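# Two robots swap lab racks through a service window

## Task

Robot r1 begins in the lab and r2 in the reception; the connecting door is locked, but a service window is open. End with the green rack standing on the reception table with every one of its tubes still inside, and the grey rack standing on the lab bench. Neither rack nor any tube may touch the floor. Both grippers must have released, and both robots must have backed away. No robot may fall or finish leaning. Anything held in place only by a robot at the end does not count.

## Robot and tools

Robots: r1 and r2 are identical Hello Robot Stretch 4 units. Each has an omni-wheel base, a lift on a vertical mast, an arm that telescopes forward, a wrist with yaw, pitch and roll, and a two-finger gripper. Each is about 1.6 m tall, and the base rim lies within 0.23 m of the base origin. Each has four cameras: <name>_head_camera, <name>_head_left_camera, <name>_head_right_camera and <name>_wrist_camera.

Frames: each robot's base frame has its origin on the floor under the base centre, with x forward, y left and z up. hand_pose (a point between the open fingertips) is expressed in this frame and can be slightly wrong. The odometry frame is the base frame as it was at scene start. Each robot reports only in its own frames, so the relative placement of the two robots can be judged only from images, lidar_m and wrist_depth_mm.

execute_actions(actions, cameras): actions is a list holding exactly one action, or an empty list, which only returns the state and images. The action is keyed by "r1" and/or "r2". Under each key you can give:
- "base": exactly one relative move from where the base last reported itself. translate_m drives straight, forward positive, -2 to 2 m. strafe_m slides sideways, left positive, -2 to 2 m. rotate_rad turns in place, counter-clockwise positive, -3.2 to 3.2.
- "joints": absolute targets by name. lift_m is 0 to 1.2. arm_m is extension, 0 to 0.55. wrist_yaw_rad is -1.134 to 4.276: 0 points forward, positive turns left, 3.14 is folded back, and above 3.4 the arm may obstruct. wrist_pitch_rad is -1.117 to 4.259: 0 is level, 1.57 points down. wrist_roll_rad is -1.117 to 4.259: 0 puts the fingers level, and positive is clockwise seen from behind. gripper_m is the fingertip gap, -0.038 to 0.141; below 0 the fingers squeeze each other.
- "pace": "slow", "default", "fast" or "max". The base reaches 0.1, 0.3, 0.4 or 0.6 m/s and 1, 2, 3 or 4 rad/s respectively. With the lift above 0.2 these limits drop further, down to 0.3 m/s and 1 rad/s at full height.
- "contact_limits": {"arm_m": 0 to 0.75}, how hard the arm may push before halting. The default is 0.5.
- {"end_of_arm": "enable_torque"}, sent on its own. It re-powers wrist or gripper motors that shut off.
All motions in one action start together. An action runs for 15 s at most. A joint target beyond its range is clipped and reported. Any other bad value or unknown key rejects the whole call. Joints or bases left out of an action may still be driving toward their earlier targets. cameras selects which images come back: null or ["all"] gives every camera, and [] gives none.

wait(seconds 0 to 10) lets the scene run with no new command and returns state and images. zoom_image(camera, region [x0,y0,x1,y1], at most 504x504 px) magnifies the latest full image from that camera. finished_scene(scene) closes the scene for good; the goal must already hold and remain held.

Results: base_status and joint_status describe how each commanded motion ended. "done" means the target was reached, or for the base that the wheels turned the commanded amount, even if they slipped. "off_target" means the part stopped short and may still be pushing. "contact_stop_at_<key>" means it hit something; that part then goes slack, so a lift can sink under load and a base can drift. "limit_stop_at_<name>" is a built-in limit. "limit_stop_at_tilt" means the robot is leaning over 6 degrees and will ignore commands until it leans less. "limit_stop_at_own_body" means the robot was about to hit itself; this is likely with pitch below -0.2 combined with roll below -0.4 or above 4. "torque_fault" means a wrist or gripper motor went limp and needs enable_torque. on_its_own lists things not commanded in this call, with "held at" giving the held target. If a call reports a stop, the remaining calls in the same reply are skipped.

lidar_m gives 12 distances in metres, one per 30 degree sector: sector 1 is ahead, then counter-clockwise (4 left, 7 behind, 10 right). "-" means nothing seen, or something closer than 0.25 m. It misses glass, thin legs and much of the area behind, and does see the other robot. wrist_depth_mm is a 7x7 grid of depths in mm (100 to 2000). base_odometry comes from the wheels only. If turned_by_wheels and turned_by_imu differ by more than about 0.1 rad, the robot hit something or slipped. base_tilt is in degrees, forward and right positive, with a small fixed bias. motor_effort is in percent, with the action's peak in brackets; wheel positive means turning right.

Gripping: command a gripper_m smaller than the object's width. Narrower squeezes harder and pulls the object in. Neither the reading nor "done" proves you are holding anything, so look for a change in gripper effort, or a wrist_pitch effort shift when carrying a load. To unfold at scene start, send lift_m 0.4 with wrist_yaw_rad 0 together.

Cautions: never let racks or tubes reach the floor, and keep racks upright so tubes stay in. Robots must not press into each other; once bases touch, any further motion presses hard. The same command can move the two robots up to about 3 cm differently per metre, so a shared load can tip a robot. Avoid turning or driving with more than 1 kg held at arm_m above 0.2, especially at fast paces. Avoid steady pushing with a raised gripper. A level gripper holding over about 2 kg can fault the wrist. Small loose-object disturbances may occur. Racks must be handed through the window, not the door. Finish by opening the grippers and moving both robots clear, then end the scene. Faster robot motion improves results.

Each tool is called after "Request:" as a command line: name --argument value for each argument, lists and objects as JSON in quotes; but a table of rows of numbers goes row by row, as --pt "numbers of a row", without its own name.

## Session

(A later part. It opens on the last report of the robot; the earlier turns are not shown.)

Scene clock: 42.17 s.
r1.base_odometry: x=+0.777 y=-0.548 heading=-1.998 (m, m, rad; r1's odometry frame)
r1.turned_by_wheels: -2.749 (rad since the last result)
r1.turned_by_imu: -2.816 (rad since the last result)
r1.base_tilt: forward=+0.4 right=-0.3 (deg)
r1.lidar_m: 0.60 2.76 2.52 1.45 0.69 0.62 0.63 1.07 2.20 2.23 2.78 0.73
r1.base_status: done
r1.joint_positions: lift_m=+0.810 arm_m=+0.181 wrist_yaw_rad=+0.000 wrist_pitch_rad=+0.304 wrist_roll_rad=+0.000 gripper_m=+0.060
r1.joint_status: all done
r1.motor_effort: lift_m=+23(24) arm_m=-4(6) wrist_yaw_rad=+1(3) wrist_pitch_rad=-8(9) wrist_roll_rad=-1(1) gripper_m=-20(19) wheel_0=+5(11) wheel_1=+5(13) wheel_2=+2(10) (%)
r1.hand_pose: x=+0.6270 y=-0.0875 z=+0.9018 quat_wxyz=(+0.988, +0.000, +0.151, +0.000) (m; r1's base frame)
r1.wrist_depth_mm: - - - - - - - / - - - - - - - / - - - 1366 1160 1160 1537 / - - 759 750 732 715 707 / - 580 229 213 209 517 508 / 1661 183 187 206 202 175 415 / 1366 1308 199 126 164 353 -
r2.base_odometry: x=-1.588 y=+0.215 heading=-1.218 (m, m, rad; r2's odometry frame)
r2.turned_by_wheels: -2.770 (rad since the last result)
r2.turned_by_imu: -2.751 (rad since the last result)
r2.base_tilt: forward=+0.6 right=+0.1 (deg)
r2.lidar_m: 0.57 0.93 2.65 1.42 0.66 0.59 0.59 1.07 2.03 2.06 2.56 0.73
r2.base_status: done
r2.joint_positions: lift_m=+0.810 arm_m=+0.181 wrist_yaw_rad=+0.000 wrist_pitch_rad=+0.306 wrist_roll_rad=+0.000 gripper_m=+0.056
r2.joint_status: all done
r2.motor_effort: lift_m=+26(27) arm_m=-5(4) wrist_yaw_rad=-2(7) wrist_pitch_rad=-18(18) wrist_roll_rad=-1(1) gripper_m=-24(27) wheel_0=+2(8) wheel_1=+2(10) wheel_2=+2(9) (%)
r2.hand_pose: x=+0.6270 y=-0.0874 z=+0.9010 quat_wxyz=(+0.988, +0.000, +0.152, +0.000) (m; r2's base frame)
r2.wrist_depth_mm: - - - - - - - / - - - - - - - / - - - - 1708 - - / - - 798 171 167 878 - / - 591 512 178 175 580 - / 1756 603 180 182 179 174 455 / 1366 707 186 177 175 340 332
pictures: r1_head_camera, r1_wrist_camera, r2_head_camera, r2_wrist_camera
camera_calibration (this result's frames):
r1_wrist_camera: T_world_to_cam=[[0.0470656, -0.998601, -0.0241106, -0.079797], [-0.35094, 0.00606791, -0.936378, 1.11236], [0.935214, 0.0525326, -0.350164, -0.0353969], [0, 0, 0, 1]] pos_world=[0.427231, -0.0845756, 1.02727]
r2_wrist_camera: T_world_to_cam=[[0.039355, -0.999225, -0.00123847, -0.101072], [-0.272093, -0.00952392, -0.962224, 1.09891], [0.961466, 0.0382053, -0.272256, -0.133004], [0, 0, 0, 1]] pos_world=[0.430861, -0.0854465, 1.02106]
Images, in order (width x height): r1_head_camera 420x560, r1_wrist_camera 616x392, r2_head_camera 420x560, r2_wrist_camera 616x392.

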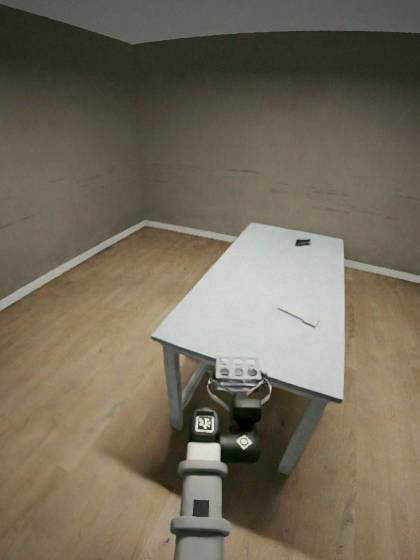

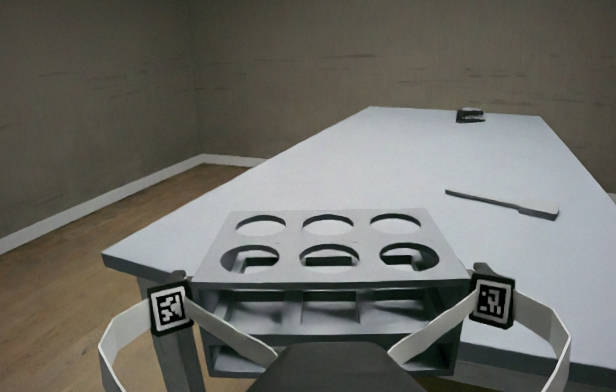

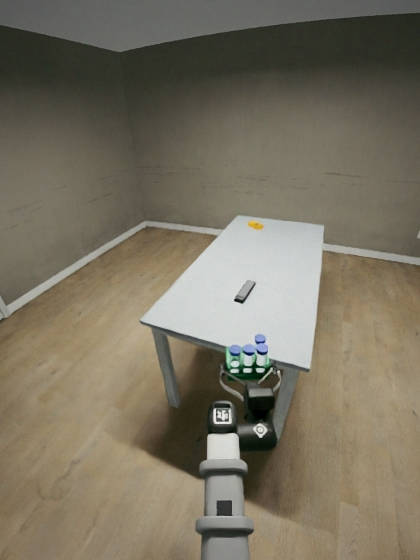

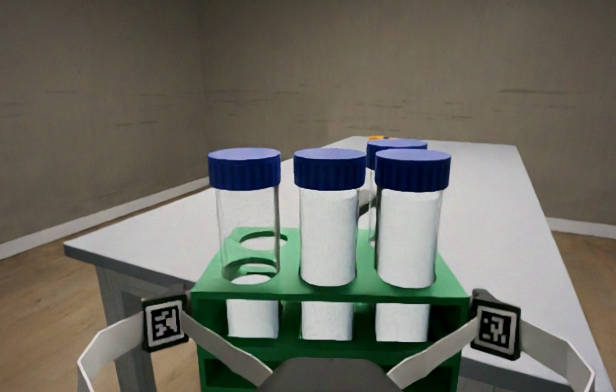

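Request:
execute_actions --actions '[{"r1":{"joints":{"arm_m":0.5,"lift_m":0.72}},"r2":{"base":{"strafe_m":-0.05},"joints":{"arm_m":0.49,"lift_m":0.72}}}]' --cameras '["r1_head_camera","r1_wrist_camera","r2_head_camera","r2_wrist_camera"]'

Scene clock: 44.37 s.
r1.base_odometry: x=+0.777 y=-0.548 heading=-1.998 (m, m, rad; r1's odometry frame)
r1.turned_by_wheels: +0.000 (rad since the last result)
r1.turned_by_imu: +0.001 (rad since the last result)
r1.base_tilt: forward=+0.4 right=-0.3 (deg)
r1.lidar_m: 0.74 2.74 2.53 1.47 0.71 0.62 0.64 1.07 2.20 2.22 2.77 0.72
r1.base_status: not commanded
r1.joint_positions: lift_m=+0.720 arm_m=+0.499 wrist_yaw_rad=+0.000 wrist_pitch_rad=+0.304 wrist_roll_rad=+0.000 gripper_m=+0.060
r1.joint_status: all done
r1.motor_effort: lift_m=+19(21) arm_m=+4(4) wrist_yaw_rad=-1(1) wrist_pitch_rad=-8(9) wrist_roll_rad=-1(1) gripper_m=-19(20) wheel_0=+5(5) wheel_1=+5(5) wheel_2=+2(2) (%)
r1.hand_pose: x=+0.9454 y=-0.0874 z=+0.8121 quat_wxyz=(+0.989, +0.000, +0.151, +0.000) (m; r1's base frame)
r1.wrist_depth_mm: - - - - - - - / - - - - - - - / - - - 788 768 759 759 / - - 496 484 480 469 462 / 382 359 229 213 208 338 334 / 274 183 189 206 202 175 270 / 229 224 200 126 164 215 -
r2.base_odometry: x=-1.635 y=+0.197 heading=-1.218 (m, m, rad; r2's odometry frame)
r2.turned_by_wheels: +0.000 (rad since the last result)
r2.turned_by_imu: +0.001 (rad since the last result)
r2.base_tilt: forward=+0.8 right=+0.0 (deg)
r2.lidar_m: 0.76 0.91 2.72 1.43 0.70 0.63 0.66 1.08 2.01 2.03 2.50 0.73
r2.base_status: done
r2.joint_positions: lift_m=+0.720 arm_m=+0.489 wrist_yaw_rad=+0.000 wrist_pitch_rad=+0.306 wrist_roll_rad=+0.000 gripper_m=+0.056
r2.joint_status: all done
r2.motor_effort: lift_m=+17(24) arm_m=+6(6) wrist_yaw_rad=-3(2) wrist_pitch_rad=-17(18) wrist_roll_rad=+0(2) gripper_m=-24(24) wheel_0=+0(12) wheel_1=-1(10) wheel_2=+0(2) (%)
r2.hand_pose: x=+0.9351 y=-0.0874 z=+0.8117 quat_wxyz=(+0.988, +0.000, +0.152, +0.000) (m; r2's base frame)
r2.wrist_depth_mm: - - - - - - - / - - - - - - - / - - - 1138 1138 1138 - / - 574 521 171 167 569 564 / 379 379 334 178 176 377 370 / 281 268 180 182 179 174 279 / 224 208 185 177 175 206 206
pictures: r1_head_camera, r1_wrist_camera, r2_head_camera, r2_wrist_camera
camera_calibration (this result's frames):
r1_wrist_camera: T_world_to_cam=[[0.0473528, -0.998587, -0.0241073, -0.0971387], [-0.350875, 0.00596772, -0.936403, 1.14014], [0.935224, 0.0528, -0.350096, -0.364611], [0, 0, 0, 1]] pos_world=[0.745639, -0.084554, 0.93764]
r2_wrist_camera: T_world_to_cam=[[0.0395314, -0.999218, -0.00123978, -0.113424], [-0.272121, -0.00957187, -0.962215, 1.09683], [0.961451, 0.0383751, -0.272286, -0.453526], [0, 0, 0, 1]] pos_world=[0.738998, -0.0854325, 0.93176]
Images, in order (width x height): r1_head_camera 420x560, r1_wrist_camera 616x392, r2_head_camera 420x560, r2_wrist_camera 616x392.

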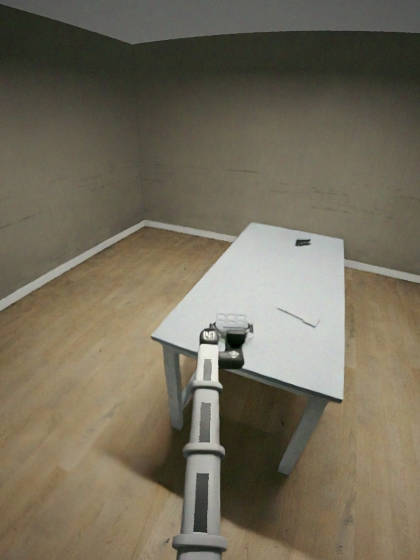

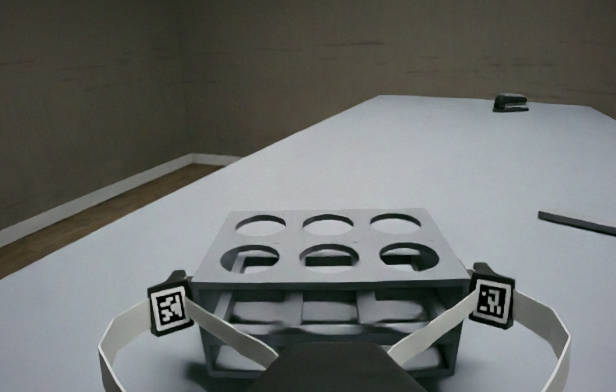

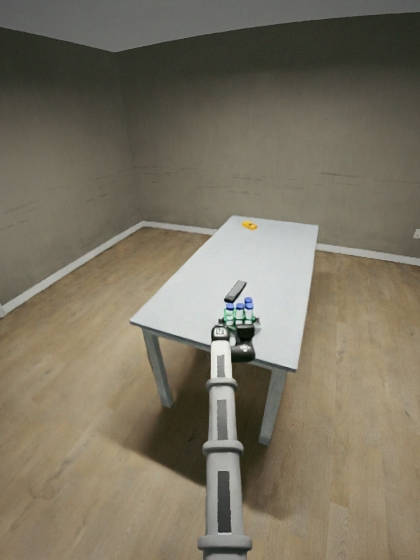

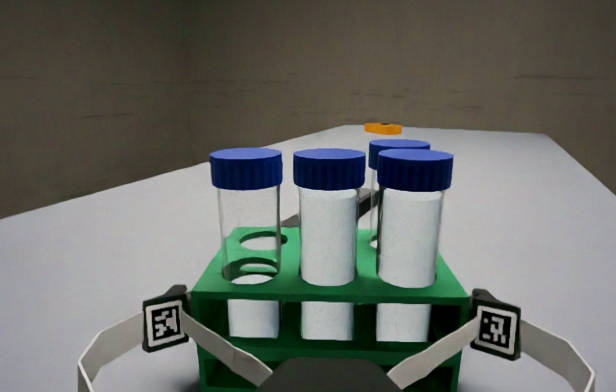

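Request:
execute_actions --actions '[{"r1":{"joints":{"gripper_m":0.141,"lift_m":0.711}},"r2":{"joints":{"gripper_m":0.141,"lift_m":0.711}}}]' --cameras '["r1_wrist_camera","r2_wrist_camera"]'

Request:
execute_actions --actions '[{"r1":{"base":{"translate_m":-0.1},"joints":{"arm_m":0.05},"pace":"fast"},"r2":{"base":{"translate_m":-0.1},"joints":{"arm_m":0.05},"pace":"fast"}}]' --cameras '["r1_wrist_camera","r2_wrist_camera"]'

Scene clock: 46.40 s.
r1.base_odometry: x=+0.777 y=-0.548 heading=-1.998 (m, m, rad; r1's odometry frame)
r1.turned_by_wheels: +0.000 (rad since the last result)
r1.turned_by_imu: +0.001 (rad since the last result)
r1.base_tilt: forward=+0.5 right=-0.3 (deg)
r1.lidar_m: 0.75 2.75 2.53 1.44 0.70 0.62 0.64 1.08 2.21 2.23 2.77 0.72
r1.base_status: not commanded
r1.joint_positions: lift_m=+0.711 arm_m=+0.499 wrist_yaw_rad=+0.000 wrist_pitch_rad=+0.302 wrist_roll_rad=+0.000 gripper_m=+0.141
r1.joint_status: all done
r1.motor_effort: lift_m=+18(20) arm_m=+5(5) wrist_yaw_rad=+0(0) wrist_pitch_rad=-3(8) wrist_roll_rad=-1(1) gripper_m=+0(19) wheel_0=+5(5) wheel_1=+5(5) wheel_2=+2(2) (%)
r1.hand_pose: x=+0.9456 y=-0.0874 z=+0.8036 quat_wxyz=(+0.989, +0.000, +0.150, +0.000) (m; r1's base frame)
r1.wrist_depth_mm: - - - - - - - / - - - - - - - / - - - 759 732 723 732 / - - 477 469 459 449 442 / 343 342 229 225 220 324 319 / 263 253 207 234 213 201 249 / 220 213 214 145 211 207 -
r2.base_odometry: x=-1.635 y=+0.197 heading=-1.218 (m, m, rad; r2's odometry frame)
r2.turned_by_wheels: +0.000 (rad since the last result)
r2.turned_by_imu: +0.001 (rad since the last result)
r2.base_tilt: forward=+0.6 right=+0.2 (deg)
r2.lidar_m: 0.74 0.98 2.69 1.46 0.69 0.62 0.62 1.06 1.99 2.03 2.53 0.71
r2.base_status: not commanded
r2.joint_positions: lift_m=+0.711 arm_m=+0.489 wrist_yaw_rad=+0.000 wrist_pitch_rad=+0.302 wrist_roll_rad=+0.000 gripper_m=+0.141
r2.joint_status: all done
r2.motor_effort: lift_m=+17(17) arm_m=+6(5) wrist_yaw_rad=-3(4) wrist_pitch_rad=-6(17) wrist_roll_rad=-1(1) gripper_m=+0(26) wheel_0=+0(0) wheel_1=-2(2) wheel_2=+0(0) (%)
r2.hand_pose: x=+0.9354 y=-0.0874 z=+0.8037 quat_wxyz=(+0.989, +0.000, +0.150, +0.000) (m; r2's base frame)
r2.wrist_depth_mm: - - - - - - - / - - - - - - - / - - - 1138 1160 1138 - / - 554 500 193 189 554 549 / 364 366 322 199 198 364 359 / 270 258 193 204 200 191 268 / 216 208 208 144 202 207 213
pictures: r1_wrist_camera, r2_wrist_camera
camera_calibration (this result's frames):
r1_wrist_camera: T_world_to_cam=[[0.0473909, -0.998587, -0.0240319, -0.0974479], [-0.349376, 0.00596822, -0.936964, 1.13122], [0.935783, 0.0527997, -0.3486, -0.369463], [0, 0, 0, 1]] pos_world=[0.745578, -0.0845541, 0.928778]
r2_wrist_camera: T_world_to_cam=[[0.039382, -0.999224, -0.00109315, -0.113467], [-0.268531, -0.00952975, -0.963224, 1.08672], [0.962466, 0.0382272, -0.268698, -0.459835], [0, 0, 0, 1]] pos_world=[0.738862, -0.0854447, 0.923073]
Images, in order (width x height): r1_wrist_camera 616x392, r2_wrist_camera 616x392.

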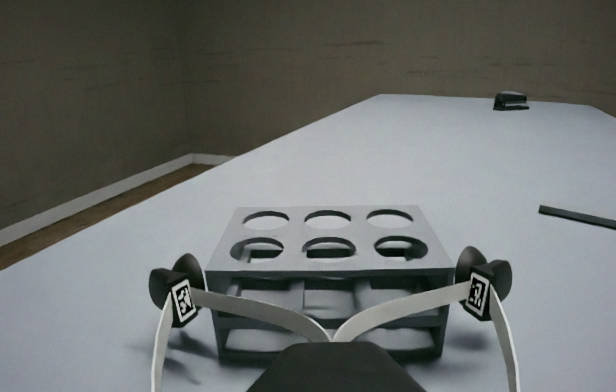

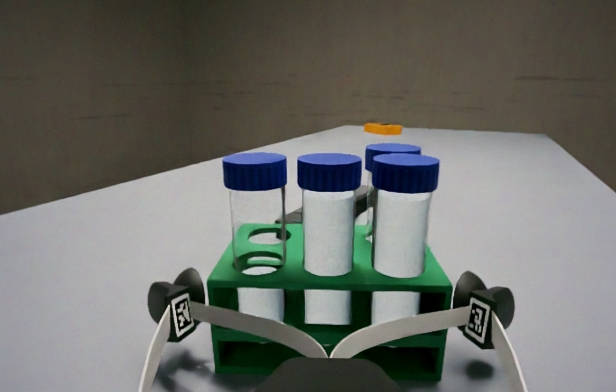

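Scene clock: 48.40 s.
r1.base_odometry: x=+0.818 y=-0.457 heading=-1.999 (m, m, rad; r1's odometry frame)
r1.turned_by_wheels: +0.000 (rad since the last result)
r1.turned_by_imu: +0.000 (rad since the last result)
r1.base_tilt: forward=+0.4 right=-0.3 (deg)
r1.lidar_m: 0.83 2.78 2.57 0.89 0.59 0.52 0.54 0.97 1.95 2.18 2.72 0.83
r1.base_status: done
r1.joint_positions: lift_m=+0.711 arm_m=+0.051 wrist_yaw_rad=+0.000 wrist_pitch_rad=+0.302 wrist_roll_rad=+0.000 gripper_m=+0.141
r1.joint_status: all done
r1.motor_effort: lift_m=+18(18) arm_m=-4(6) wrist_yaw_rad=+1(2) wrist_pitch_rad=-5(5) wrist_roll_rad=-1(1) gripper_m=-2(0) wheel_0=-2(10) wheel_1=-2(10) wheel_2=-1(14) (%)
r1.hand_pose: x=+0.4971 y=-0.0875 z=+0.8035 quat_wxyz=(+0.989, +0.000, +0.151, +0.000) (m; r1's base frame)
r1.wrist_depth_mm: - - - - - - - / - - - - - - - / - - 788 723 759 750 854 / - - 768 661 591 535 508 / 1983 - 1756 1863 1921 1863 530 / 1576 1464 854 1397 1366 569 569 / 1255 1229 1078 144 1205 1182 1160
r2.base_odometry: x=-1.669 y=+0.291 heading=-1.218 (m, m, rad; r2's odometry frame)
r2.turned_by_wheels: +0.000 (rad since the last result)
r2.turned_by_imu: +0.000 (rad since the last result)
r2.base_tilt: forward=+0.5 right=-0.1 (deg)
r2.lidar_m: 0.82 1.03 2.76 1.32 0.60 0.53 0.52 0.98 1.98 1.99 2.49 0.80
r2.base_status: done
r2.joint_positions: lift_m=+0.711 arm_m=+0.051 wrist_yaw_rad=+0.000 wrist_pitch_rad=+0.302 wrist_roll_rad=+0.000 gripper_m=+0.141
r2.joint_status: all done
r2.motor_effort: lift_m=+17(17) arm_m=-5(6) wrist_yaw_rad=-2(4) wrist_pitch_rad=-8(8) wrist_roll_rad=-1(2) gripper_m=+0(0) wheel_0=+0(7) wheel_1=-2(9) wheel_2=-3(14) (%)
r2.hand_pose: x=+0.4972 y=-0.0875 z=+0.8036 quat_wxyz=(+0.989, +0.000, +0.151, +0.000) (m; r2's base frame)
r2.wrist_depth_mm: - - - - - - - / - - - - - - - / - - - 809 1138 - - / - 866 715 634 585 - - / - - - - 597 - - / 1576 1499 213 1576 615 198 1576 / 1281 1182 1281 144 634 1205 1255
pictures: r1_wrist_camera, r2_wrist_camera
camera_calibration (this result's frames):
r1_wrist_camera: T_world_to_cam=[[0.0470633, -0.998602, -0.0240486, -0.0761086], [-0.349703, 0.00608002, -0.936841, 0.974514], [0.935678, 0.0525007, -0.348928, 0.0504919], [0, 0, 0, 1]] pos_world=[0.297128, -0.0845782, 0.928752]
r2_wrist_camera: T_world_to_cam=[[0.0391851, -0.999231, -0.00110917, -0.0961548], [-0.268926, -0.00947693, -0.963114, 0.969057], [0.962363, 0.038038, -0.269091, -0.0377763], [0, 0, 0, 1]] pos_world=[0.300727, -0.0854602, 0.923041]
Images, in order (width x height): r1_wrist_camera 616x392, r2_wrist_camera 616x392.

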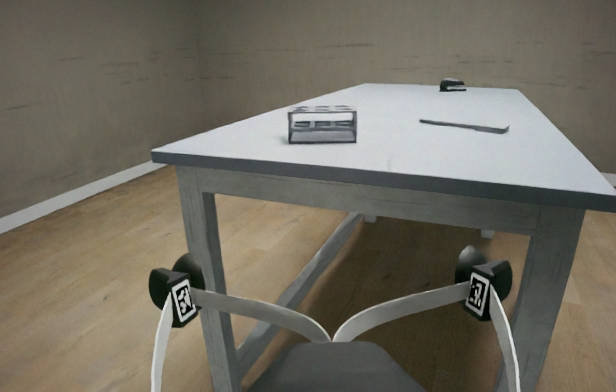

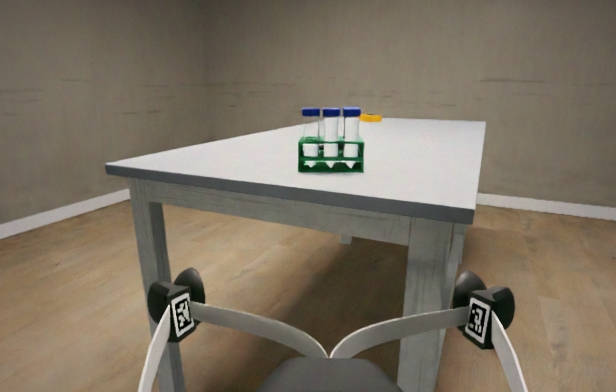

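Request:
finished_scene --scene 2

The scene is finished: the task was done.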